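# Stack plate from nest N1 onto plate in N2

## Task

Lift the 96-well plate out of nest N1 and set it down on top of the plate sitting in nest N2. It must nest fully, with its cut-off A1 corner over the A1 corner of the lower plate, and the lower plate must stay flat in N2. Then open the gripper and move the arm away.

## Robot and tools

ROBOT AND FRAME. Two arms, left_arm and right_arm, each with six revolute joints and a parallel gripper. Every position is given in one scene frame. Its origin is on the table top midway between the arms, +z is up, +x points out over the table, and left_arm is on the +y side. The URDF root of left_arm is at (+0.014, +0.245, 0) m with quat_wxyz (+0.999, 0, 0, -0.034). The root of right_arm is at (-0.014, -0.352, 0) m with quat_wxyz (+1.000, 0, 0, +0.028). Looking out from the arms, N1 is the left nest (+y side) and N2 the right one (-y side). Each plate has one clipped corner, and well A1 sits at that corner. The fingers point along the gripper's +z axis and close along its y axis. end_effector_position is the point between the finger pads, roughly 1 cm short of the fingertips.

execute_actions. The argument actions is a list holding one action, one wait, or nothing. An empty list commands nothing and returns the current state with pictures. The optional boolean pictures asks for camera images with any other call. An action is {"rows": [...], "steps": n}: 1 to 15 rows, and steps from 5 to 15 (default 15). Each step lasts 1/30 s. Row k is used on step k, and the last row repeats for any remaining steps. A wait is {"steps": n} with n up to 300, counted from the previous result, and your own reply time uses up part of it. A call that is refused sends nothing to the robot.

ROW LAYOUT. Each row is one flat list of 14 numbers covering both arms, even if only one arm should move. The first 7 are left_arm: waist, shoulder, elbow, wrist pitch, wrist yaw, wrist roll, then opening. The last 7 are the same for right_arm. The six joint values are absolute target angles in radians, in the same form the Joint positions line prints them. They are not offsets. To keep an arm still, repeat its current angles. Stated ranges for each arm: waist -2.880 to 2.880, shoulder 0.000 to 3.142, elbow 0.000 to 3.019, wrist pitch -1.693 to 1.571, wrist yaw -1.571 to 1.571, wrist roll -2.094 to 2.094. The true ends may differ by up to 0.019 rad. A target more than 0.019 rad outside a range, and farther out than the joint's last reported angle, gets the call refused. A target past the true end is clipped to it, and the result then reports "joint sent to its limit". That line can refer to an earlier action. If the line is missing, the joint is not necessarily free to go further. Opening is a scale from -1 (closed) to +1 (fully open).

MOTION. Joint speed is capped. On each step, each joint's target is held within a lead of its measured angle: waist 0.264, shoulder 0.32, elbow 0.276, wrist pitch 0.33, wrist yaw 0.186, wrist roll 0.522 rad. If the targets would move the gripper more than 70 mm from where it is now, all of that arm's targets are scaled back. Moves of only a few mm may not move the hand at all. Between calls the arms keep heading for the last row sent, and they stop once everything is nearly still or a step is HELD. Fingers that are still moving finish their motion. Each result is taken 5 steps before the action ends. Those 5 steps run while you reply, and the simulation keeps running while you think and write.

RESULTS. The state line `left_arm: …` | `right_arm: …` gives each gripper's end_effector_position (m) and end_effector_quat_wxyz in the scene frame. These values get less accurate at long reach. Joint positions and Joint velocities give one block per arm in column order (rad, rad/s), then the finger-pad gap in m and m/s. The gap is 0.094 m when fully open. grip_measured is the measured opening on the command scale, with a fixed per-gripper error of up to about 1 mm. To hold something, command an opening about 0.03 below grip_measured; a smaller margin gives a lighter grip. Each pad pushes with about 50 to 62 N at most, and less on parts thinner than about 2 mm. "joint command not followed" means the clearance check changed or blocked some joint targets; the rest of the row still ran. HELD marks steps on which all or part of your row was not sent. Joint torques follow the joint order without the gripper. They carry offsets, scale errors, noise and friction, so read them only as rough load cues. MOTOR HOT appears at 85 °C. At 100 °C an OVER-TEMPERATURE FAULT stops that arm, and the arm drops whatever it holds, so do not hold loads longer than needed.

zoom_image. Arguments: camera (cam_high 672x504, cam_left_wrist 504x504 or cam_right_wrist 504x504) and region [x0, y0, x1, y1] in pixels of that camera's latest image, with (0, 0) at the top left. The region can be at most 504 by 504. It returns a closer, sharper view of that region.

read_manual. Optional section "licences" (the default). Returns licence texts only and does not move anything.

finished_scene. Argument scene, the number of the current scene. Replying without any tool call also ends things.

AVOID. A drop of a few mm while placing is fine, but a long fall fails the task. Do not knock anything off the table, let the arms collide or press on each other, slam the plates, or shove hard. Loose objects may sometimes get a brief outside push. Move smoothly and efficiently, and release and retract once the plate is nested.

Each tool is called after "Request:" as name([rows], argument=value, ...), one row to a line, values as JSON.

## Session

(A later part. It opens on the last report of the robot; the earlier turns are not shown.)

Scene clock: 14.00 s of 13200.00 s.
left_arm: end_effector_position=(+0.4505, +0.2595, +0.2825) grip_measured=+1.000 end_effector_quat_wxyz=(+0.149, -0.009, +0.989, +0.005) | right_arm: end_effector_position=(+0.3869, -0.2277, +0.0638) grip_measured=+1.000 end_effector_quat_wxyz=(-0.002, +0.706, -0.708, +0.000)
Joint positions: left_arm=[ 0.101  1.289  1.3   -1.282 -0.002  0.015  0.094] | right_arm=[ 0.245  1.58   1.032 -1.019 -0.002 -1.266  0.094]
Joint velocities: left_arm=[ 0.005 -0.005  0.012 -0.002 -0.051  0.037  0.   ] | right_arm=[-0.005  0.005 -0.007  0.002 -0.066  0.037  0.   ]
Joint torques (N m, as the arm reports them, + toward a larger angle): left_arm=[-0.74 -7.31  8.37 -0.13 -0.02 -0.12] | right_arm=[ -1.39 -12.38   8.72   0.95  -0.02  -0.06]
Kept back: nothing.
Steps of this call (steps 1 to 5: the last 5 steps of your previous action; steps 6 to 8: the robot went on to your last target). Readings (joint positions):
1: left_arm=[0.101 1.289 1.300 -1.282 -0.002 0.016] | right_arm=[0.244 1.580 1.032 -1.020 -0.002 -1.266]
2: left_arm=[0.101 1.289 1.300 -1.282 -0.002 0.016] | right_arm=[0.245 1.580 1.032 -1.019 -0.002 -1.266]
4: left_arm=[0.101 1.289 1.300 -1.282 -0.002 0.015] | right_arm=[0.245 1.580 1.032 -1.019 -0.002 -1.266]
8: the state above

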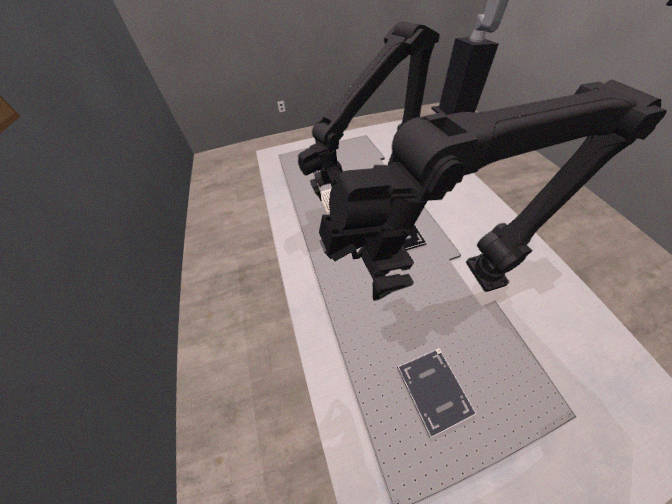

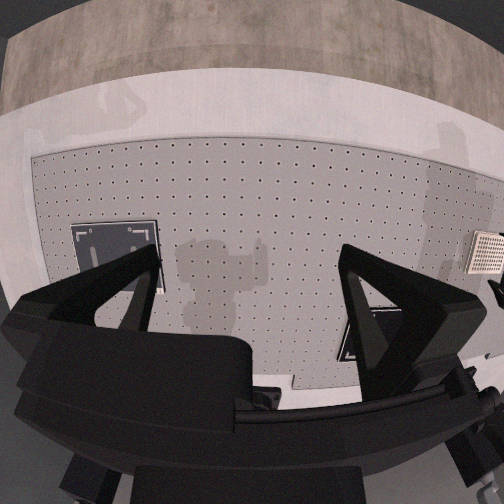

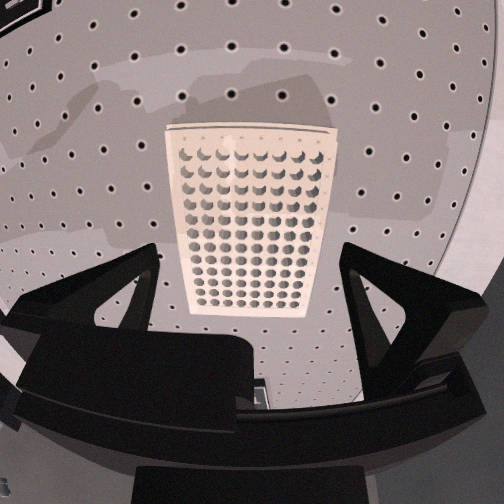

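Request:
execute_actions([
  {"rows":[[0.1,1.3,1.3,-1.3,0,0,1,0.222,1.612,1.014,-0.974,0,-1.275,1]]},
])

Request:
execute_actions([
  {"rows":[[0.1,1.3,1.3,-1.3,0,0,1,0.222,1.633,0.998,-0.965,0,-1.275,1],[0.1,1.3,1.3,-1.3,0,0,1,0.222,1.633,0.998,-0.957,0,-1.275,1],[0.1,1.3,1.3,-1.3,0,0,1,0.222,1.633,0.998,-0.95,0,-1.275,1],[0.1,1.3,1.3,-1.3,0,0,1,0.222,1.633,0.998,-0.943,0,-1.275,1],[0.1,1.3,1.3,-1.3,0,0,1,0.222,1.633,0.998,-0.935,0,-1.275,1]]},
], pictures=true)

Scene clock: 14.60 s of 13200.00 s.
left_arm: end_effector_position=(+0.4505, +0.2595, +0.2825) grip_measured=+1.000 end_effector_quat_wxyz=(+0.149, -0.009, +0.989, +0.005) | right_arm: end_effector_position=(+0.3869, -0.2364, +0.0504) grip_measured=+1.000 end_effector_quat_wxyz=(-0.000, +0.699, -0.715, -0.001)
Joint positions: left_arm=[ 0.101  1.289  1.3   -1.282 -0.002  0.015  0.094] | right_arm=[ 0.226  1.596  1.01  -0.985 -0.002 -1.266  0.094]
Joint velocities: left_arm=[-0.005 -0.015  0.002  0.007 -0.022 -0.051  0.   ] | right_arm=[-0.015  0.005 -0.002 -0.002  0.007 -0.007  0.   ]
Joint torques (N m, as the arm reports them, + toward a larger angle): left_arm=[-0.73 -7.34  8.38 -0.1  -0.03 -0.11] | right_arm=[ -2.64 -11.15   8.24   0.97  -0.01  -0.07]
Steps of this call (steps 1 to 8: the robot went on to your last target; steps 9 to 18: the first 10 steps of this action). Readings (joint positions):
9: left_arm=[0.101 1.289 1.300 -1.282 -0.002 0.015] | right_arm=[0.244 1.580 1.029 -1.011 -0.002 -1.266]
10: left_arm=[0.101 1.289 1.300 -1.282 -0.002 0.015] | right_arm=[0.242 1.580 1.025 -1.000 -0.002 -1.266]
12: left_arm=[0.101 1.289 1.300 -1.282 -0.002 0.015] | right_arm=[0.236 1.585 1.018 -0.989 -0.002 -1.266]
16: left_arm=[0.101 1.289 1.300 -1.282 -0.002 0.015] | right_arm=[0.226 1.595 1.011 -0.986 -0.002 -1.266]
18: the state above

Scene clock: 15.10 s of 13200.00 s.
left_arm: end_effector_position=(+0.4505, +0.2595, +0.2825) grip_measured=+1.000 end_effector_quat_wxyz=(+0.149, -0.009, +0.989, +0.005) | right_arm: end_effector_position=(+0.3874, -0.2363, +0.0370) grip_measured=+1.000 end_effector_quat_wxyz=(-0.001, +0.699, -0.715, -0.000)
Joint positions: left_arm=[ 0.101  1.289  1.3   -1.282 -0.002  0.015  0.094] | right_arm=[ 0.226  1.618  0.995 -0.947 -0.002 -1.266  0.094]
Joint velocities: left_arm=[ 0.005  0.024 -0.002  0.012 -0.066  0.037  0.   ] | right_arm=[-0.005 -0.015  0.002  0.007 -0.066 -0.022  0.   ]
Joint torques (N m, as the arm reports them, + toward a larger angle): left_arm=[-0.72 -7.4   8.39 -0.11 -0.03 -0.11] | right_arm=[ -2.42 -11.23   7.95   0.81  -0.04  -0.07]
Steps of this call (steps 1 to 5: the last 5 steps of your previous action; steps 6 to 15: the first 10 steps of this action). Readings (joint positions):
6: left_arm=[0.101 1.289 1.300 -1.282 -0.002 0.015] | right_arm=[0.226 1.597 1.009 -0.982 -0.002 -1.266]
7: left_arm=[0.101 1.289 1.300 -1.282 -0.002 0.015] | right_arm=[0.226 1.598 1.007 -0.977 -0.002 -1.266]
9: left_arm=[0.101 1.289 1.300 -1.282 -0.002 0.015] | right_arm=[0.226 1.605 1.001 -0.965 -0.002 -1.266]
13: left_arm=[0.101 1.289 1.300 -1.282 -0.002 0.015] | right_arm=[0.226 1.617 0.995 -0.948 -0.002 -1.266]
15: the state above

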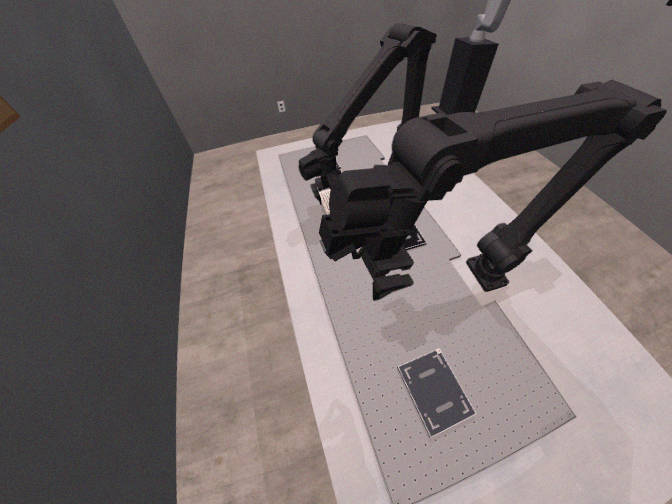

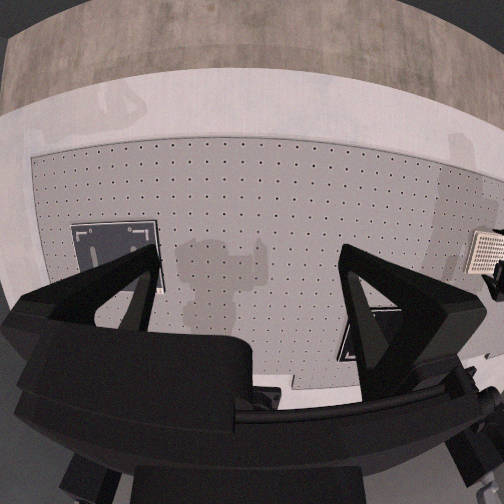

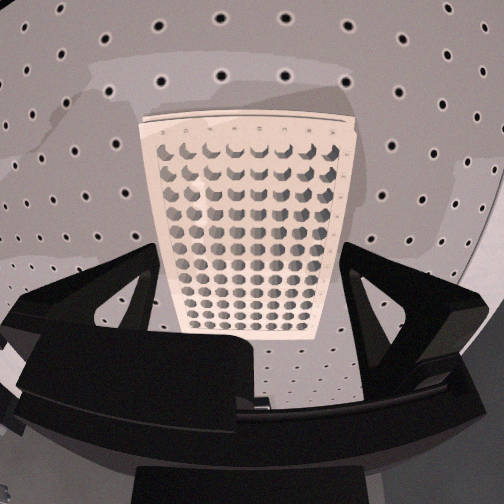

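Request:
execute_actions([
  {"rows":[[0.1,1.3,1.3,-1.3,0,0,1,0.222,1.643,1,-0.935,0,-1.275,1]],"steps":12},
])

Request:
execute_actions([
  {"rows":[[0.1,1.3,1.3,-1.3,0,0,1,0.222,1.63,1,-0.945,0,-1.275,0.88],[0.1,1.3,1.3,-1.3,0,0,1,0.222,1.63,1,-0.945,0,-1.275,0.82],[0.1,1.3,1.3,-1.3,0,0,1,0.222,1.63,1,-0.945,0,-1.275,0.76],[0.1,1.3,1.3,-1.3,0,0,1,0.222,1.63,1,-0.945,0,-1.275,0.68]],"steps":12},
])

Request:
execute_actions([
  {"rows":[[0.1,1.3,1.3,-1.3,0,0,1,0.222,1.59,1.03,-0.96,0,-1.275,0.68],[0.1,1.3,1.3,-1.3,0,0,1,0.222,1.57,1.04,-0.97,0,-1.275,0.68],[0.1,1.3,1.3,-1.3,0,0,1,0.222,1.55,1.04,-0.98,0,-1.275,0.68],[0.1,1.3,1.3,-1.3,0,0,1,0.222,1.52,1.04,-1,0,-1.275,0.68],[0.1,1.3,1.3,-1.3,0,0,1,0.222,1.49,1.04,-1.04,0,-1.275,0.68],[0.1,1.3,1.3,-1.3,0,0,1,0.222,1.47,1.04,-1.09,0,-1.275,0.68]]},
])

Scene clock: 15.73 s of 13200.00 s.
left_arm: end_effector_position=(+0.4505, +0.2595, +0.2825) grip_measured=+1.000 end_effector_quat_wxyz=(+0.149, -0.009, +0.989, +0.005) | right_arm: end_effector_position=(+0.3873, -0.2363, +0.0352) grip_measured=+1.000 end_effector_quat_wxyz=(+0.000, +0.699, -0.715, -0.001)
Joint positions: left_arm=[ 0.101  1.289  1.3   -1.282 -0.002  0.015  0.094] | right_arm=[ 0.226  1.622  0.995 -0.945 -0.002 -1.266  0.094]
Joint velocities: left_arm=[ 0.005  0.015  0.012  0.007  0.037 -0.037  0.   ] | right_arm=[-0.005  0.005 -0.007 -0.007  0.051 -0.022  0.   ]
Joint torques (N m, as the arm reports them, + toward a larger angle): left_arm=[-0.73 -7.38  8.38 -0.13 -0.03 -0.11] | right_arm=[ -2.26 -10.83   8.18   0.85  -0.03  -0.04]
Steps of this call (steps 1 to 5: the last 5 steps of your previous action; steps 6 to 12: the robot went on to your last target; steps 13 to 19: the first 7 steps of this action). Readings (joint positions):
13: left_arm=[0.101 1.289 1.300 -1.282 -0.002 0.015] | right_arm=[0.226 1.618 0.995 -0.945 -0.002 -1.266]
14: left_arm=[0.101 1.289 1.300 -1.282 -0.002 0.015] | right_arm=[0.226 1.619 0.995 -0.945 -0.002 -1.266]
16: left_arm=[0.101 1.289 1.300 -1.282 -0.002 0.015] | right_arm=[0.226 1.620 0.995 -0.945 -0.002 -1.266]
19: the state above

Scene clock: 16.13 s of 13200.00 s.
left_arm: end_effector_position=(+0.4505, +0.2595, +0.2825) grip_measured=+1.000 end_effector_quat_wxyz=(+0.149, -0.009, +0.989, +0.005) | right_arm: end_effector_position=(+0.3873, -0.2363, +0.0350) grip_measured=+0.739 end_effector_quat_wxyz=(+0.001, +0.699, -0.715, -0.001)
Joint positions: left_arm=[ 0.101  1.289  1.3   -1.282 -0.002  0.015  0.094] | right_arm=[ 0.226  1.623  0.995 -0.945 -0.002 -1.266  0.082]
Joint velocities: left_arm=[-0.005 -0.005 -0.007 -0.007  0.007 -0.095  0.   ] | right_arm=[-0.015  0.005  0.002 -0.007 -0.007  0.051  0.   ]
Joint torques (N m, as the arm reports them, + toward a larger angle): left_arm=[-0.74 -7.42  8.42 -0.12 -0.03 -0.11] | right_arm=[ -2.62 -12.35   8.19   0.35  -0.03  -0.04]
Steps of this call (steps 1 to 5: the last 5 steps of your previous action; steps 6 to 12: the first 7 steps of this action). Readings (joint positions):
6: left_arm=[0.101 1.289 1.300 -1.282 -0.002 0.015] | right_arm=[0.226 1.623 0.995 -0.945 -0.002 -1.266]
7: left_arm=[0.101 1.289 1.300 -1.282 -0.002 0.015] | right_arm=[0.226 1.623 0.995 -0.945 -0.002 -1.266]
9: left_arm=[0.101 1.289 1.300 -1.282 -0.002 0.015] | right_arm=[0.226 1.623 0.995 -0.945 -0.002 -1.266]
12: the state above

Scene clock: 16.63 s of 13200.00 s.
left_arm: end_effector_position=(+0.4505, +0.2595, +0.2825) grip_measured=+1.000 end_effector_quat_wxyz=(+0.149, -0.009, +0.989, +0.005) | right_arm: end_effector_position=(+0.3669, -0.2422, +0.0877) grip_measured=+0.739 end_effector_quat_wxyz=(-0.002, +0.699, -0.715, +0.000)
Joint positions: left_arm=[ 0.101  1.289  1.3   -1.282 -0.002  0.015  0.094] | right_arm=[ 0.226  1.489  0.999 -1.075 -0.002 -1.266  0.082]
Joint velocities: left_arm=[-0.005  0.015 -0.007  0.017 -0.051 -0.095  0.   ] | right_arm=[-0.015 -0.474  0.066 -0.125 -0.022  0.007 -0.001]
Joint torques (N m, as the arm reports them, + toward a larger angle): left_arm=[-0.74 -7.44  8.4  -0.14 -0.03 -0.11] | right_arm=[ -2.3  -10.53  11.9    0.28  -0.01  -0.06]
Steps of this call (steps 1 to 5: the last 5 steps of your previous action; steps 6 to 15: the first 10 steps of this action). Readings (joint positions):
6: left_arm=[0.101 1.289 1.300 -1.282 -0.002 0.015] | right_arm=[0.226 1.623 0.995 -0.947 -0.002 -1.266]
7: left_arm=[0.101 1.289 1.300 -1.282 -0.002 0.015] | right_arm=[0.226 1.621 0.995 -0.950 -0.002 -1.266]
9: left_arm=[0.101 1.289 1.300 -1.282 -0.002 0.015] | right_arm=[0.226 1.609 0.995 -0.967 -0.002 -1.266]
13: left_arm=[0.101 1.289 1.300 -1.282 -0.002 0.015] | right_arm=[0.226 1.529 0.995 -1.060 -0.002 -1.266]
15: the state above

Request:
execute_actions([
  {"rows":[[0.1,1.3,1.3,-1.3,0,0,1,-0.454,1.47,1.04,-1.09,0,1.061,0.68]]},
])

Request:
execute_actions([
  {"rows":[[0.1,1.3,1.3,-1.3,0,0,1,-0.454,1.51,1,-1.05,0,1.061,0.68]]},
])

Request:
execute_actions([
  {"rows":[[0.1,1.3,1.3,-1.3,0,0,1,-0.454,1.536,0.98,-1.014,0,1.061,0.68]]},
])

Request:
execute_actions([
  {"steps":12},
], pictures=true)

Request:
zoom_image(camera="cam_right_wrist", region=[100,50,400,350])

Scene clock: 17.13 s of 13200.00 s.
left_arm: end_effector_position=(+0.4505, +0.2595, +0.2825) grip_measured=+1.000 end_effector_quat_wxyz=(+0.149, -0.009, +0.989, +0.005) | right_arm: end_effector_position=(+0.3772, -0.4326, +0.0988) grip_measured=+0.740 end_effector_quat_wxyz=(+0.015, -0.214, +0.977, -0.003)
Joint positions: left_arm=[ 0.101  1.289  1.3   -1.282 -0.002  0.015  0.094] | right_arm=[-0.26   1.467  1.007 -1.082 -0.006 -0.634  0.082]
Joint velocities: left_arm=[-0.015 -0.005  0.002  0.007 -0.051  0.022  0.   ] | right_arm=[-1.861 -0.015 -0.022 -0.002  0.007  1.824  0.   ]
Joint torques (N m, as the arm reports them, + toward a larger angle): left_arm=[-0.7  -7.43  8.39 -0.11 -0.03 -0.11] | right_arm=[ -1.7  -10.93  10.75   0.27   0.12   0.07]
Steps of this call (steps 1 to 5: the last 5 steps of your previous action; steps 6 to 15: the first 10 steps of this action). Readings (joint positions):
6: left_arm=[0.101 1.289 1.300 -1.282 -0.002 0.015] | right_arm=[0.214 1.467 1.007 -1.082 -0.007 -1.212]
7: left_arm=[0.101 1.289 1.300 -1.282 -0.002 0.015] | right_arm=[0.189 1.467 1.007 -1.082 -0.008 -1.148]
9: left_arm=[0.101 1.289 1.300 -1.282 -0.002 0.015] | right_arm=[0.101 1.467 1.007 -1.082 -0.008 -1.020]
13: left_arm=[0.101 1.289 1.300 -1.282 -0.002 0.015] | right_arm=[-0.133 1.467 1.007 -1.082 -0.007 -0.764]
15: the state above

Scene clock: 17.63 s of 13200.00 s.
left_arm: end_effector_position=(+0.4505, +0.2595, +0.2825) grip_measured=+1.000 end_effector_quat_wxyz=(+0.149, -0.009, +0.989, +0.005) | right_arm: end_effector_position=(+0.3536, -0.5051, +0.0829) grip_measured=+0.741 end_effector_quat_wxyz=(+0.003, +0.558, +0.830, -0.000)
Joint positions: left_arm=[ 0.101  1.289  1.3   -1.282 -0.002  0.015  0.094] | right_arm=[-0.448  1.498  0.995 -1.061  0.002  0.793  0.082]
Joint velocities: left_arm=[ 0.005 -0.005  0.007 -0.012  0.007  0.066  0.   ] | right_arm=[-0.005  0.005 -0.007 -0.007 -0.007  1.751 -0.   ]
Joint torques (N m, as the arm reports them, + toward a larger angle): left_arm=[-0.72 -7.42  8.41 -0.15 -0.03 -0.11] | right_arm=[ -3.17 -10.38   8.89   0.95   0.     0.08]
Steps of this call (steps 1 to 5: the last 5 steps of your previous action; steps 6 to 15: the first 10 steps of this action). Readings (joint positions):
6: left_arm=[0.101 1.289 1.300 -1.282 -0.002 0.015] | right_arm=[-0.515 1.469 1.005 -1.077 0.006 -0.049]
7: left_arm=[0.101 1.289 1.300 -1.282 -0.002 0.015] | right_arm=[-0.514 1.472 1.005 -1.071 0.006 0.051]
9: left_arm=[0.101 1.289 1.300 -1.282 -0.002 0.015] | right_arm=[-0.494 1.482 1.002 -1.064 0.005 0.251]
13: left_arm=[0.101 1.289 1.300 -1.282 -0.002 0.015] | right_arm=[-0.452 1.497 0.996 -1.061 0.002 0.647]
15: the state above

Scene clock: 18.13 s of 13200.00 s.
left_arm: end_effector_position=(+0.4505, +0.2595, +0.2825) grip_measured=+1.000 end_effector_quat_wxyz=(+0.149, -0.009, +0.989, +0.005) | right_arm: end_effector_position=(+0.3523, -0.5047, +0.0669) grip_measured=+0.741 end_effector_quat_wxyz=(-0.001, +0.657, +0.754, -0.002)
Joint positions: left_arm=[ 0.101  1.289  1.3   -1.282 -0.002  0.015  0.094] | right_arm=[-0.448  1.524  0.975 -1.026  0.002  1.041  0.082]
Joint velocities: left_arm=[-0.005 -0.005 -0.002 -0.017  0.037 -0.051  0.   ] | right_arm=[-0.005 -0.015 -0.012 -0.002  0.037  0.037  0.001]
Joint torques (N m, as the arm reports them, + toward a larger angle): left_arm=[-0.71 -7.39  8.4  -0.13 -0.03 -0.11] | right_arm=[ -3.02 -10.82   8.71   0.98  -0.02   0.1 ]
Steps of this call (steps 1 to 5: the last 5 steps of your previous action; steps 6 to 15: the first 10 steps of this action). Readings (joint positions):
6: left_arm=[0.101 1.289 1.300 -1.282 -0.002 0.015] | right_arm=[-0.448 1.499 0.992 -1.053 0.002 0.983]
7: left_arm=[0.101 1.289 1.300 -1.282 -0.002 0.015] | right_arm=[-0.448 1.501 0.989 -1.041 0.002 0.996]
9: left_arm=[0.101 1.289 1.300 -1.282 -0.002 0.015] | right_arm=[-0.448 1.509 0.983 -1.029 0.002 1.016]
13: left_arm=[0.101 1.289 1.300 -1.282 -0.002 0.015] | right_arm=[-0.448 1.522 0.976 -1.026 0.002 1.036]
15: the state above

Scene clock: 18.53 s of 13200.00 s.
left_arm: end_effector_position=(+0.4505, +0.2595, +0.2825) grip_measured=+1.000 end_effector_quat_wxyz=(+0.149, -0.009, +0.989, +0.005) | right_arm: end_effector_position=(+0.3525, -0.5048, +0.0669) grip_measured=+0.741 end_effector_quat_wxyz=(-0.001, +0.660, +0.752, -0.001)
Joint positions: left_arm=[ 0.101  1.289  1.3   -1.282 -0.002  0.015  0.094] | right_arm=[-0.448  1.524  0.975 -1.024  0.002  1.049  0.082]
Joint velocities: left_arm=[ 0.005 -0.005  0.007 -0.012  0.007  0.007  0.   ] | right_arm=[-0.005  0.005 -0.022 -0.012  0.007 -0.022  0.002]
Joint torques (N m, as the arm reports them, + toward a larger angle): left_arm=[-0.74 -7.36  8.41 -0.13 -0.03 -0.11] | right_arm=[ -2.84 -10.71   8.62   0.76   0.     0.12]
Kept back: nothing.
Steps of this call (steps 1 to 5: the last 5 steps of your previous action; steps 6 to 12: the robot went on to your last target). Readings (joint positions):
1: left_arm=[0.101 1.289 1.300 -1.282 -0.002 0.015] | right_arm=[-0.448 1.524 0.975 -1.025 0.002 1.042]
2: left_arm=[0.101 1.289 1.300 -1.282 -0.002 0.015] | right_arm=[-0.448 1.524 0.975 -1.025 0.002 1.044]
4: left_arm=[0.101 1.289 1.300 -1.282 -0.002 0.015] | right_arm=[-0.448 1.524 0.975 -1.024 0.002 1.046]
8: left_arm=[0.101 1.289 1.300 -1.282 -0.002 0.015] | right_arm=[-0.448 1.524 0.975 -1.024 0.002 1.048]
12: the state above

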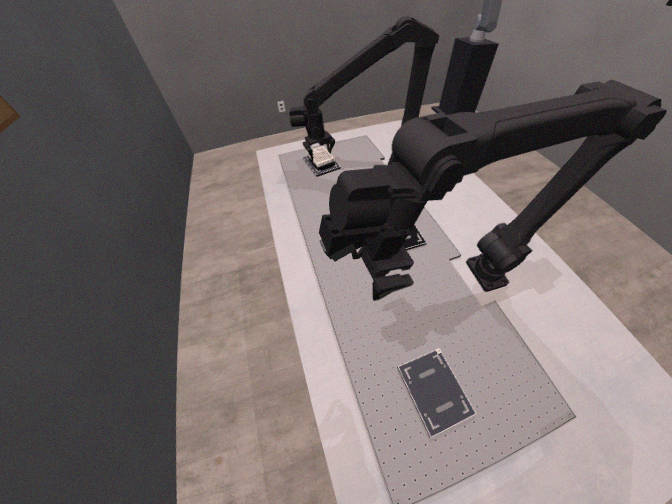

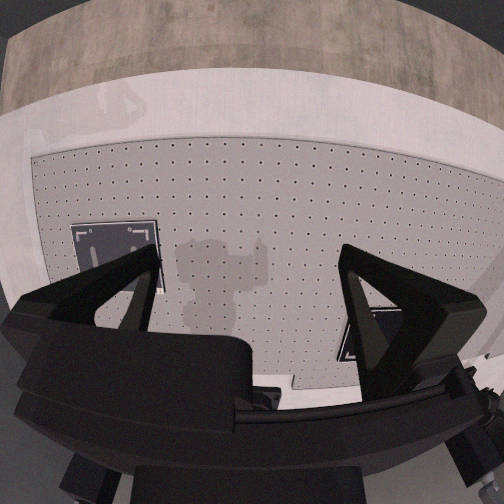

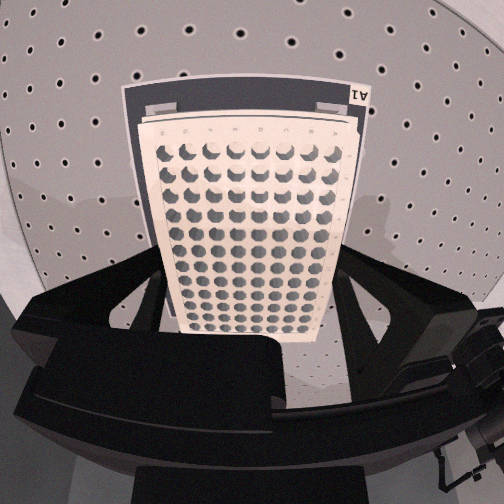

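Region (100, 50, 400, 350) of cam_right_wrist's 504x504 image, scaled by 1.680, with more detail than that image has.

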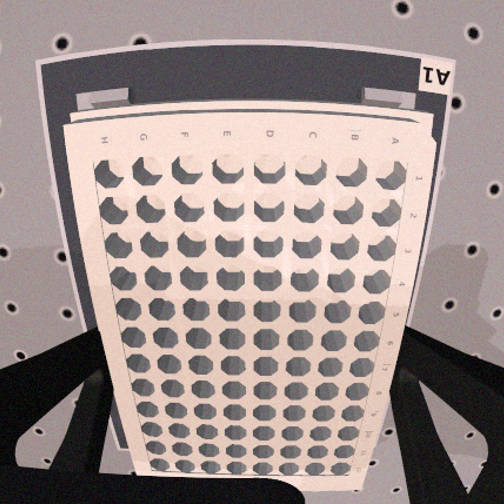

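Request:
execute_actions([
  {"rows":[[0.1,1.3,1.3,-1.3,0,0,1,-0.435,1.551,0.985,-1.009,0,1.061,0.68]]},
])

Request:
execute_actions([
  {"steps":5},
], pictures=true)

Request:
zoom_image(camera="cam_right_wrist", region=[100,50,400,350])

Scene clock: 19.10 s of 13200.00 s.
left_arm: end_effector_position=(+0.4505, +0.2595, +0.2825) grip_measured=+1.000 end_effector_quat_wxyz=(+0.149, -0.009, +0.989, +0.005) | right_arm: end_effector_position=(+0.3539, -0.5029, +0.0631) grip_measured=+0.741 end_effector_quat_wxyz=(-0.003, +0.658, +0.753, -0.002)
Joint positions: left_arm=[ 0.101  1.289  1.3   -1.282 -0.002  0.015  0.094] | right_arm=[-0.442  1.534  0.975 -1.019  0.002  1.05   0.082]
Joint velocities: left_arm=[-0.005 -0.024  0.017 -0.002  0.022  0.051  0.   ] | right_arm=[-0.005 -0.005 -0.017 -0.022  0.022 -0.022 -0.001]
Joint torques (N m, as the arm reports them, + toward a larger angle): left_arm=[-0.7  -7.42  8.39 -0.12 -0.03 -0.11] | right_arm=[ -1.62 -10.12   9.13   0.84  -0.01   0.13]
Steps of this call (steps 1 to 7: the robot went on to your last target; steps 8 to 17: the first 10 steps of this action). Readings (joint positions):
8: left_arm=[0.101 1.289 1.300 -1.282 -0.002 0.015] | right_arm=[-0.448 1.524 0.975 -1.024 0.002 1.049]
9: left_arm=[0.101 1.289 1.300 -1.282 -0.002 0.015] | right_arm=[-0.447 1.525 0.975 -1.022 0.002 1.050]
11: left_arm=[0.101 1.289 1.300 -1.282 -0.002 0.015] | right_arm=[-0.445 1.529 0.975 -1.020 0.002 1.050]
15: left_arm=[0.101 1.289 1.300 -1.282 -0.002 0.015] | right_arm=[-0.442 1.534 0.975 -1.019 0.002 1.050]
17: the state above

Scene clock: 19.27 s of 13200.00 s.
left_arm: end_effector_position=(+0.4505, +0.2595, +0.2825) grip_measured=+1.000 end_effector_quat_wxyz=(+0.149, -0.009, +0.989, +0.005) | right_arm: end_effector_position=(+0.3539, -0.5029, +0.0631) grip_measured=+0.741 end_effector_quat_wxyz=(-0.003, +0.658, +0.753, -0.002)
Joint positions: left_arm=[ 0.101  1.289  1.3   -1.282 -0.002  0.015  0.094] | right_arm=[-0.442  1.534  0.975 -1.019  0.002  1.05   0.082]
Joint velocities: left_arm=[-0.015 -0.005 -0.002  0.012  0.007  0.007  0.   ] | right_arm=[-0.005 -0.005 -0.007  0.017 -0.037  0.007  0.   ]
Joint torques (N m, as the arm reports them, + toward a larger angle): left_arm=[-0.72 -7.37  8.41 -0.12 -0.03 -0.11] | right_arm=[-1.92 -9.98  9.11  0.87  0.    0.1 ]
Kept back: nothing.
Steps of this call (steps 1 to 5: the last 5 steps of your previous action). Readings (joint positions):
1: left_arm=[0.101 1.289 1.300 -1.282 -0.002 0.015] | right_arm=[-0.442 1.534 0.975 -1.019 0.002 1.050]
2: left_arm=[0.101 1.289 1.300 -1.282 -0.002 0.015] | right_arm=[-0.442 1.534 0.975 -1.019 0.002 1.050]
4: left_arm=[0.101 1.289 1.300 -1.282 -0.002 0.015] | right_arm=[-0.442 1.534 0.975 -1.019 0.002 1.050]
5: the state above

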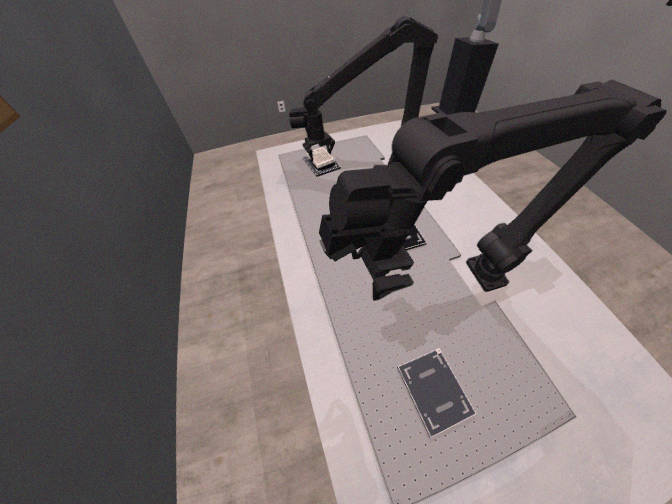

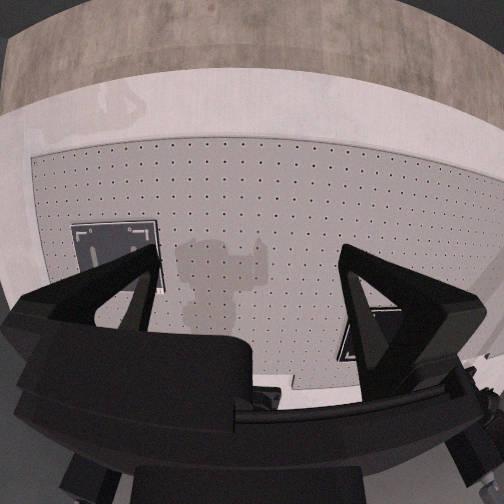

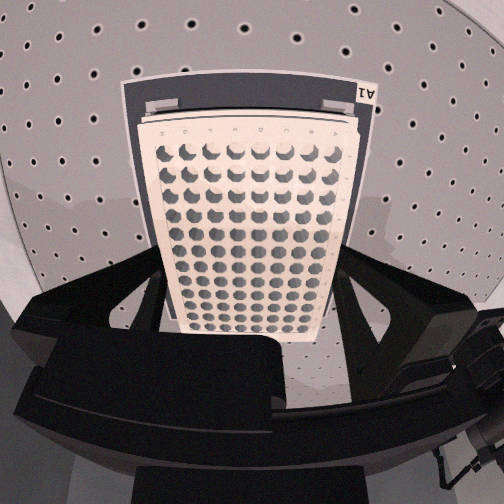

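Region (100, 50, 400, 350) of cam_right_wrist's 504x504 image, scaled by 1.680, with more detail than that image has.

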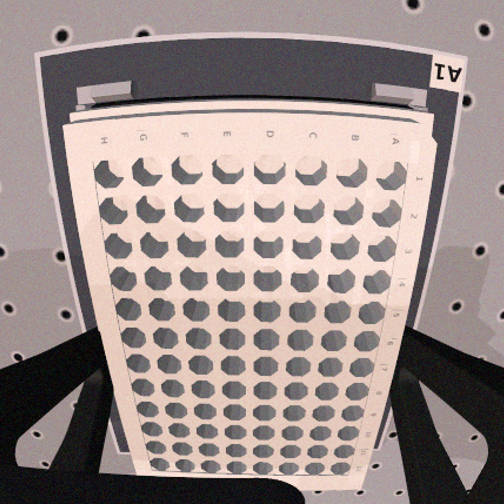

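Request:
execute_actions([
  {"rows":[[0.1,1.3,1.3,-1.3,0,0,1,-0.44,1.545,0.975,-0.999,0,1.067,0.68]]},
])

Request:
execute_actions([
  {"rows":[[0.1,1.3,1.3,-1.3,0,0,1,-0.44,1.566,0.975,-0.999,0,1.067,0.68]]},
], pictures=true)

Request:
zoom_image(camera="cam_right_wrist", region=[100,50,400,350])

Scene clock: 19.80 s of 13200.00 s.
left_arm: end_effector_position=(+0.4505, +0.2595, +0.2825) grip_measured=+1.000 end_effector_quat_wxyz=(+0.149, -0.009, +0.989, +0.005) | right_arm: end_effector_position=(+0.3554, -0.5035, +0.0626) grip_measured=+0.741 end_effector_quat_wxyz=(+0.001, +0.660, +0.751, -0.001)
Joint positions: left_arm=[ 0.101  1.289  1.3   -1.282 -0.002  0.015  0.094] | right_arm=[-0.442  1.534  0.973 -1.01   0.002  1.055  0.082]
Joint velocities: left_arm=[-0.015 -0.005  0.002 -0.007 -0.037 -0.037  0.   ] | right_arm=[-0.015 -0.005 -0.007 -0.007  0.037 -0.007 -0.002]
Joint torques (N m, as the arm reports them, + toward a larger angle): left_arm=[-0.74 -7.42  8.4  -0.13 -0.04 -0.11] | right_arm=[ -2.18 -10.85   8.12   0.76   0.     0.13]
Steps of this call (steps 1 to 6: the robot went on to your last target; steps 7 to 16: the first 10 steps of this action). Readings (joint positions):
7: left_arm=[0.101 1.289 1.300 -1.282 -0.002 0.015] | right_arm=[-0.442 1.534 0.975 -1.017 0.002 1.051]
8: left_arm=[0.101 1.289 1.300 -1.282 -0.002 0.015] | right_arm=[-0.442 1.534 0.974 -1.014 0.002 1.052]
10: left_arm=[0.101 1.289 1.300 -1.282 -0.002 0.015] | right_arm=[-0.442 1.534 0.974 -1.011 0.002 1.053]
14: left_arm=[0.101 1.289 1.300 -1.282 -0.002 0.015] | right_arm=[-0.442 1.534 0.973 -1.010 0.002 1.055]
16: the state above

Scene clock: 20.30 s of 13200.00 s.
left_arm: end_effector_position=(+0.4505, +0.2595, +0.2825) grip_measured=+1.000 end_effector_quat_wxyz=(+0.149, -0.009, +0.989, +0.005) | right_arm: end_effector_position=(+0.3554, -0.5034, +0.0610) grip_measured=+0.741 end_effector_quat_wxyz=(-0.001, +0.660, +0.751, -0.001)
Joint positions: left_arm=[ 0.101  1.289  1.3   -1.282 -0.002  0.015  0.094] | right_arm=[-0.442  1.538  0.973 -1.009  0.002  1.055  0.082]
Joint velocities: left_arm=[-0.015  0.005 -0.012 -0.007  0.007  0.051  0.   ] | right_arm=[-0.015 -0.005 -0.012 -0.007  0.051  0.007  0.001]
Joint torques (N m, as the arm reports them, + toward a larger angle): left_arm=[-0.7  -7.45  8.39 -0.13 -0.03 -0.11] | right_arm=[-2.01 -8.8   8.25  0.83  0.01  0.12]
Steps of this call (steps 1 to 5: the last 5 steps of your previous action; steps 6 to 15: the first 10 steps of this action). Readings (joint positions):
6: left_arm=[0.101 1.289 1.300 -1.282 -0.002 0.015] | right_arm=[-0.442 1.535 0.973 -1.010 0.002 1.055]
7: left_arm=[0.101 1.289 1.300 -1.282 -0.002 0.015] | right_arm=[-0.442 1.536 0.973 -1.009 0.002 1.055]
9: left_arm=[0.101 1.289 1.300 -1.282 -0.002 0.015] | right_arm=[-0.442 1.538 0.973 -1.009 0.002 1.055]
13: left_arm=[0.101 1.289 1.300 -1.282 -0.002 0.015] | right_arm=[-0.442 1.538 0.973 -1.009 0.002 1.055]
15: the state above

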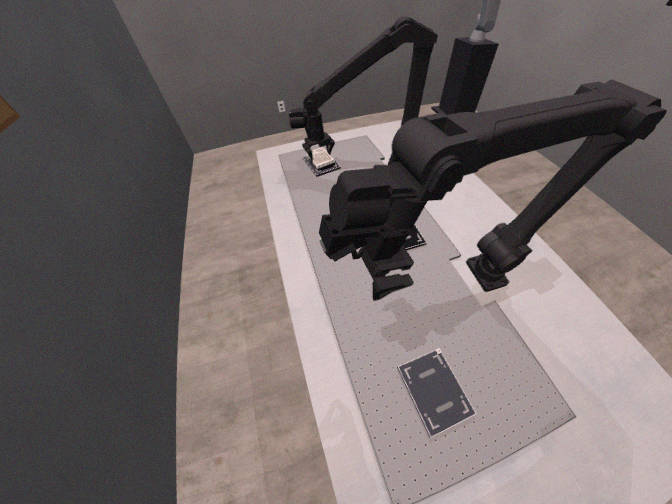

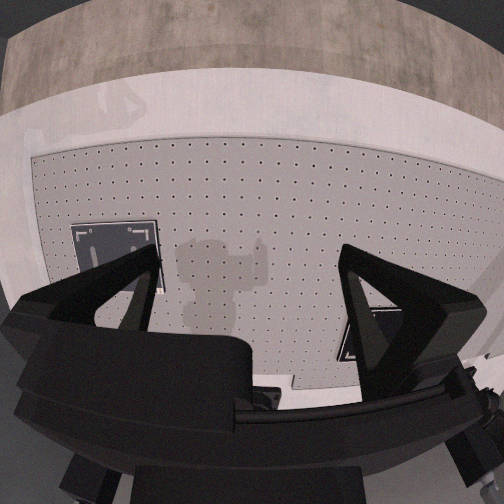

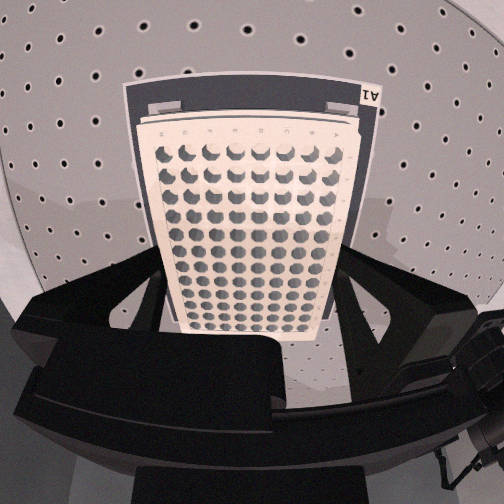

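Region (100, 50, 400, 350) of cam_right_wrist's 504x504 image, scaled by 1.680, with more detail than that image has.

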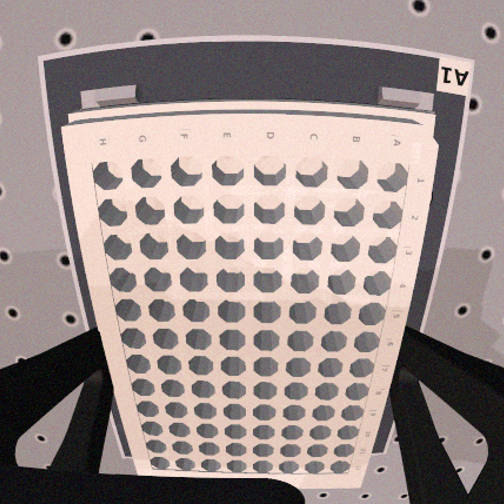

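The plate is on the rim, 1.6 mm too far out. I'll retract it with the wrist and press again.

Request:
execute_actions([
  {"rows":[[0.1,1.3,1.3,-1.3,0,0,1,-0.44,1.52,0.99,-1.03,0,1.055,0.68]]},
])

Request:
execute_actions([
  {"rows":[[0.1,1.3,1.3,-1.3,0,0,1,-0.44,1.57,0.98,-1.016,0,1.055,0.68]]},
], pictures=true)

Request:
zoom_image(camera="cam_right_wrist", region=[100,50,400,350])

Scene clock: 20.80 s of 13200.00 s.
left_arm: end_effector_position=(+0.4505, +0.2595, +0.2825) grip_measured=+1.000 end_effector_quat_wxyz=(+0.149, -0.009, +0.989, +0.005) | right_arm: end_effector_position=(+0.3544, -0.5030, +0.0613) grip_measured=+0.741 end_effector_quat_wxyz=(-0.003, +0.660, +0.751, -0.002)
Joint positions: left_arm=[ 0.101  1.289  1.3   -1.282 -0.002  0.015  0.094] | right_arm=[-0.442  1.537  0.973 -1.014  0.001  1.055  0.082]
Joint velocities: left_arm=[ 0.015 -0.015 -0.002 -0.012 -0.022  0.022  0.   ] | right_arm=[-0.024 -0.015 -0.012 -0.017 -0.066  0.037 -0.   ]
Joint torques (N m, as the arm reports them, + toward a larger angle): left_arm=[-0.7  -7.39  8.4  -0.14 -0.03 -0.1 ] | right_arm=[ -1.92 -12.99   9.67  -0.13   0.02   0.03]
Steps of this call (steps 1 to 5: the last 5 steps of your previous action; steps 6 to 15: the first 10 steps of this action). Readings (joint positions):
6: left_arm=[0.101 1.289 1.300 -1.282 -0.002 0.015] | right_arm=[-0.442 1.538 0.973 -1.011 0.001 1.055]
7: left_arm=[0.101 1.289 1.300 -1.282 -0.002 0.015] | right_arm=[-0.442 1.537 0.973 -1.013 0.001 1.055]
9: left_arm=[0.101 1.289 1.300 -1.282 -0.002 0.015] | right_arm=[-0.442 1.537 0.973 -1.014 0.001 1.055]
13: left_arm=[0.101 1.289 1.300 -1.282 -0.002 0.015] | right_arm=[-0.442 1.537 0.973 -1.014 0.001 1.055]
15: the state above

Scene clock: 21.30 s of 13200.00 s.
left_arm: end_effector_position=(+0.4505, +0.2595, +0.2825) grip_measured=+1.000 end_effector_quat_wxyz=(+0.149, -0.009, +0.989, +0.005) | right_arm: end_effector_position=(+0.3544, -0.5030, +0.0610) grip_measured=+0.741 end_effector_quat_wxyz=(-0.003, +0.660, +0.751, -0.002)
Joint positions: left_arm=[ 0.101  1.289  1.3   -1.282 -0.002  0.015  0.094] | right_arm=[-0.442  1.538  0.973 -1.014  0.001  1.055  0.082]
Joint velocities: left_arm=[ 0.015 -0.005  0.007  0.002 -0.007  0.037  0.   ] | right_arm=[ 0.005 -0.015 -0.002 -0.002 -0.022  0.022  0.   ]
Joint torques (N m, as the arm reports them, + toward a larger angle): left_arm=[-0.71 -7.48  8.39 -0.12 -0.03 -0.11] | right_arm=[-2.53 -8.83  8.63  0.44  0.03  0.02]
Steps of this call (steps 1 to 5: the last 5 steps of your previous action; steps 6 to 15: the first 10 steps of this action). Readings (joint positions):
6: left_arm=[0.101 1.289 1.300 -1.282 -0.002 0.015] | right_arm=[-0.442 1.538 0.973 -1.014 0.001 1.055]
7: left_arm=[0.101 1.289 1.300 -1.282 -0.002 0.015] | right_arm=[-0.442 1.538 0.973 -1.014 0.001 1.055]
9: left_arm=[0.101 1.289 1.300 -1.282 -0.002 0.015] | right_arm=[-0.442 1.538 0.973 -1.014 0.001 1.055]
13: left_arm=[0.101 1.289 1.300 -1.282 -0.002 0.015] | right_arm=[-0.442 1.538 0.973 -1.014 0.001 1.055]
15: the state above

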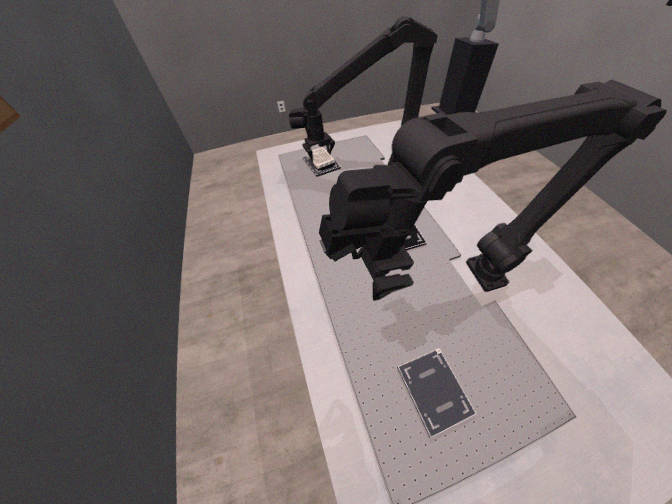

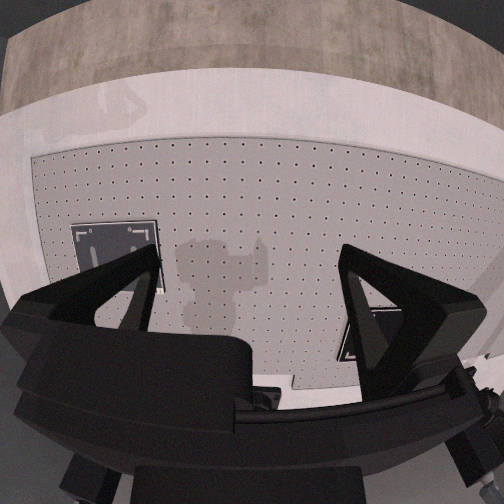

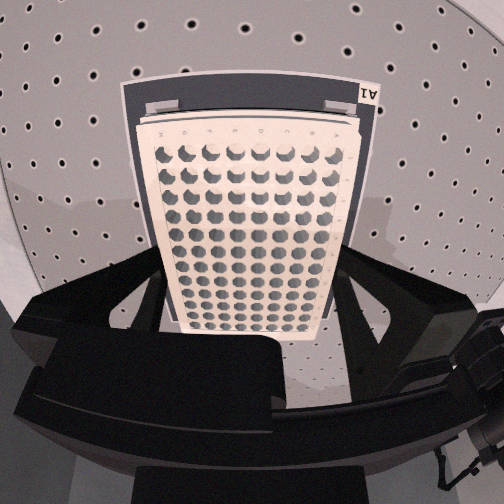

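Region (100, 50, 400, 350) of cam_right_wrist's 504x504 image, scaled by 1.680, with more detail than that image has.

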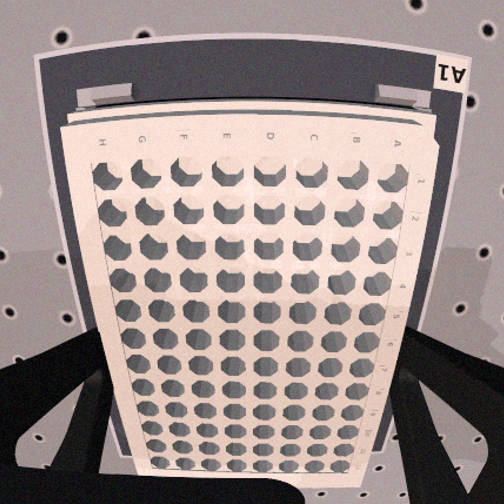

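Request:
execute_actions([
  {"rows":[[0.1,1.3,1.3,-1.3,0,0,1,-0.44,1.52,0.99,-1.035,0,1.055,0.68]]},
])

Request:
execute_actions([
  {"rows":[[0.1,1.3,1.3,-1.3,0,0,1,-0.44,1.53,0.99,-1.018,0,1.055,0.68],[0.1,1.3,1.3,-1.3,0,0,1,-0.44,1.53,0.99,-1.018,0,1.055,0.84]]},
], pictures=true)

Request:
zoom_image(camera="cam_right_wrist", region=[100,50,400,350])

Scene clock: 21.80 s of 13200.00 s.
left_arm: end_effector_position=(+0.4505, +0.2595, +0.2825) grip_measured=+1.000 end_effector_quat_wxyz=(+0.149, -0.009, +0.989, +0.005) | right_arm: end_effector_position=(+0.3538, -0.5027, +0.0611) grip_measured=+0.741 end_effector_quat_wxyz=(-0.004, +0.660, +0.751, -0.002)
Joint positions: left_arm=[ 0.101  1.289  1.3   -1.282 -0.002  0.015  0.094] | right_arm=[-0.442  1.538  0.973 -1.016  0.001  1.055  0.082]
Joint velocities: left_arm=[-0.005 -0.005  0.002 -0.007  0.007  0.007  0.   ] | right_arm=[ 0.005 -0.005  0.017 -0.002  0.022  0.007 -0.001]
Joint torques (N m, as the arm reports them, + toward a larger angle): left_arm=[-0.67 -7.41  8.39 -0.13 -0.03 -0.11] | right_arm=[ -2.41 -13.24   9.62  -0.41   0.04   0.04]
Steps of this call (steps 1 to 5: the last 5 steps of your previous action; steps 6 to 15: the first 10 steps of this action). Readings (joint positions):
6: left_arm=[0.101 1.289 1.300 -1.282 -0.002 0.015] | right_arm=[-0.442 1.538 0.973 -1.015 0.001 1.055]
7: left_arm=[0.101 1.289 1.300 -1.282 -0.002 0.015] | right_arm=[-0.442 1.538 0.973 -1.015 0.001 1.055]
9: left_arm=[0.101 1.289 1.300 -1.282 -0.002 0.015] | right_arm=[-0.442 1.538 0.973 -1.016 0.001 1.055]
13: left_arm=[0.101 1.289 1.300 -1.282 -0.002 0.015] | right_arm=[-0.442 1.538 0.973 -1.016 0.001 1.055]
15: the state above

Scene clock: 22.30 s of 13200.00 s.
left_arm: end_effector_position=(+0.4505, +0.2595, +0.2825) grip_measured=+1.000 end_effector_quat_wxyz=(+0.149, -0.009, +0.989, +0.005) | right_arm: end_effector_position=(+0.3538, -0.5027, +0.0611) grip_measured=+0.838 end_effector_quat_wxyz=(-0.004, +0.660, +0.751, -0.002)
Joint positions: left_arm=[ 0.101  1.289  1.3   -1.282 -0.002  0.015  0.094] | right_arm=[-0.442  1.538  0.973 -1.016  0.001  1.055  0.086]
Joint velocities: left_arm=[-0.015  0.005  0.007 -0.012 -0.066  0.037  0.   ] | right_arm=[-0.005 -0.005 -0.007  0.002 -0.007 -0.037  0.   ]
Joint torques (N m, as the arm reports them, + toward a larger angle): left_arm=[-0.78 -7.41  8.39 -0.12 -0.03 -0.11] | right_arm=[ -2.   -12.76   9.75   0.34   0.04   0.01]
Steps of this call (steps 1 to 5: the last 5 steps of your previous action; steps 6 to 15: the first 10 steps of this action). Readings (joint positions):
6: left_arm=[0.101 1.289 1.300 -1.282 -0.002 0.015] | right_arm=[-0.442 1.538 0.973 -1.016 0.001 1.055]
7: left_arm=[0.101 1.289 1.300 -1.282 -0.002 0.015] | right_arm=[-0.442 1.538 0.973 -1.016 0.001 1.055]
9: left_arm=[0.101 1.289 1.300 -1.282 -0.002 0.015] | right_arm=[-0.442 1.538 0.973 -1.016 0.001 1.055]
13: left_arm=[0.101 1.289 1.300 -1.282 -0.002 0.015] | right_arm=[-0.442 1.538 0.973 -1.016 0.001 1.055]
15: the state above

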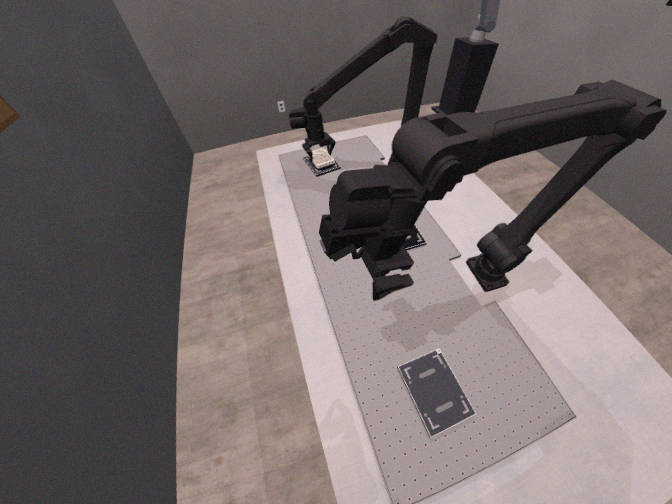

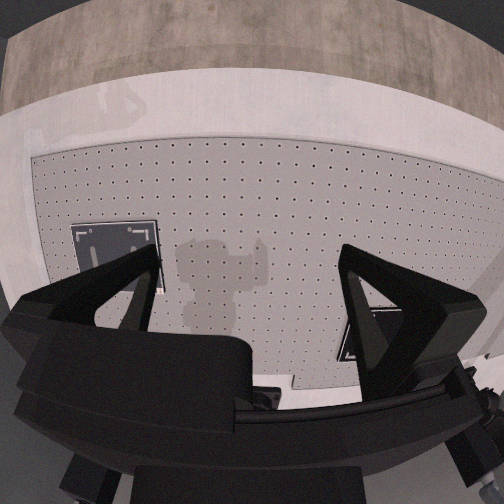

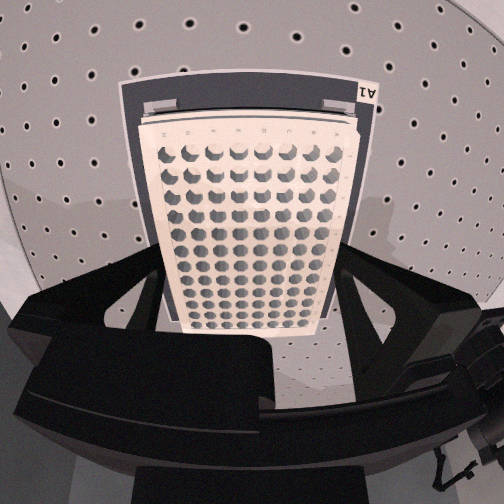

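Region (100, 50, 400, 350) of cam_right_wrist's 504x504 image, scaled by 1.680, with more detail than that image has.

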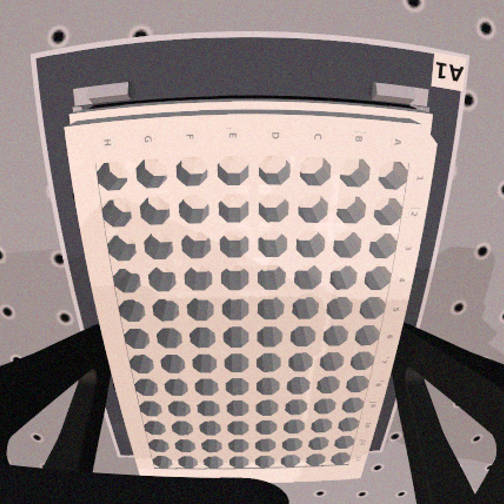

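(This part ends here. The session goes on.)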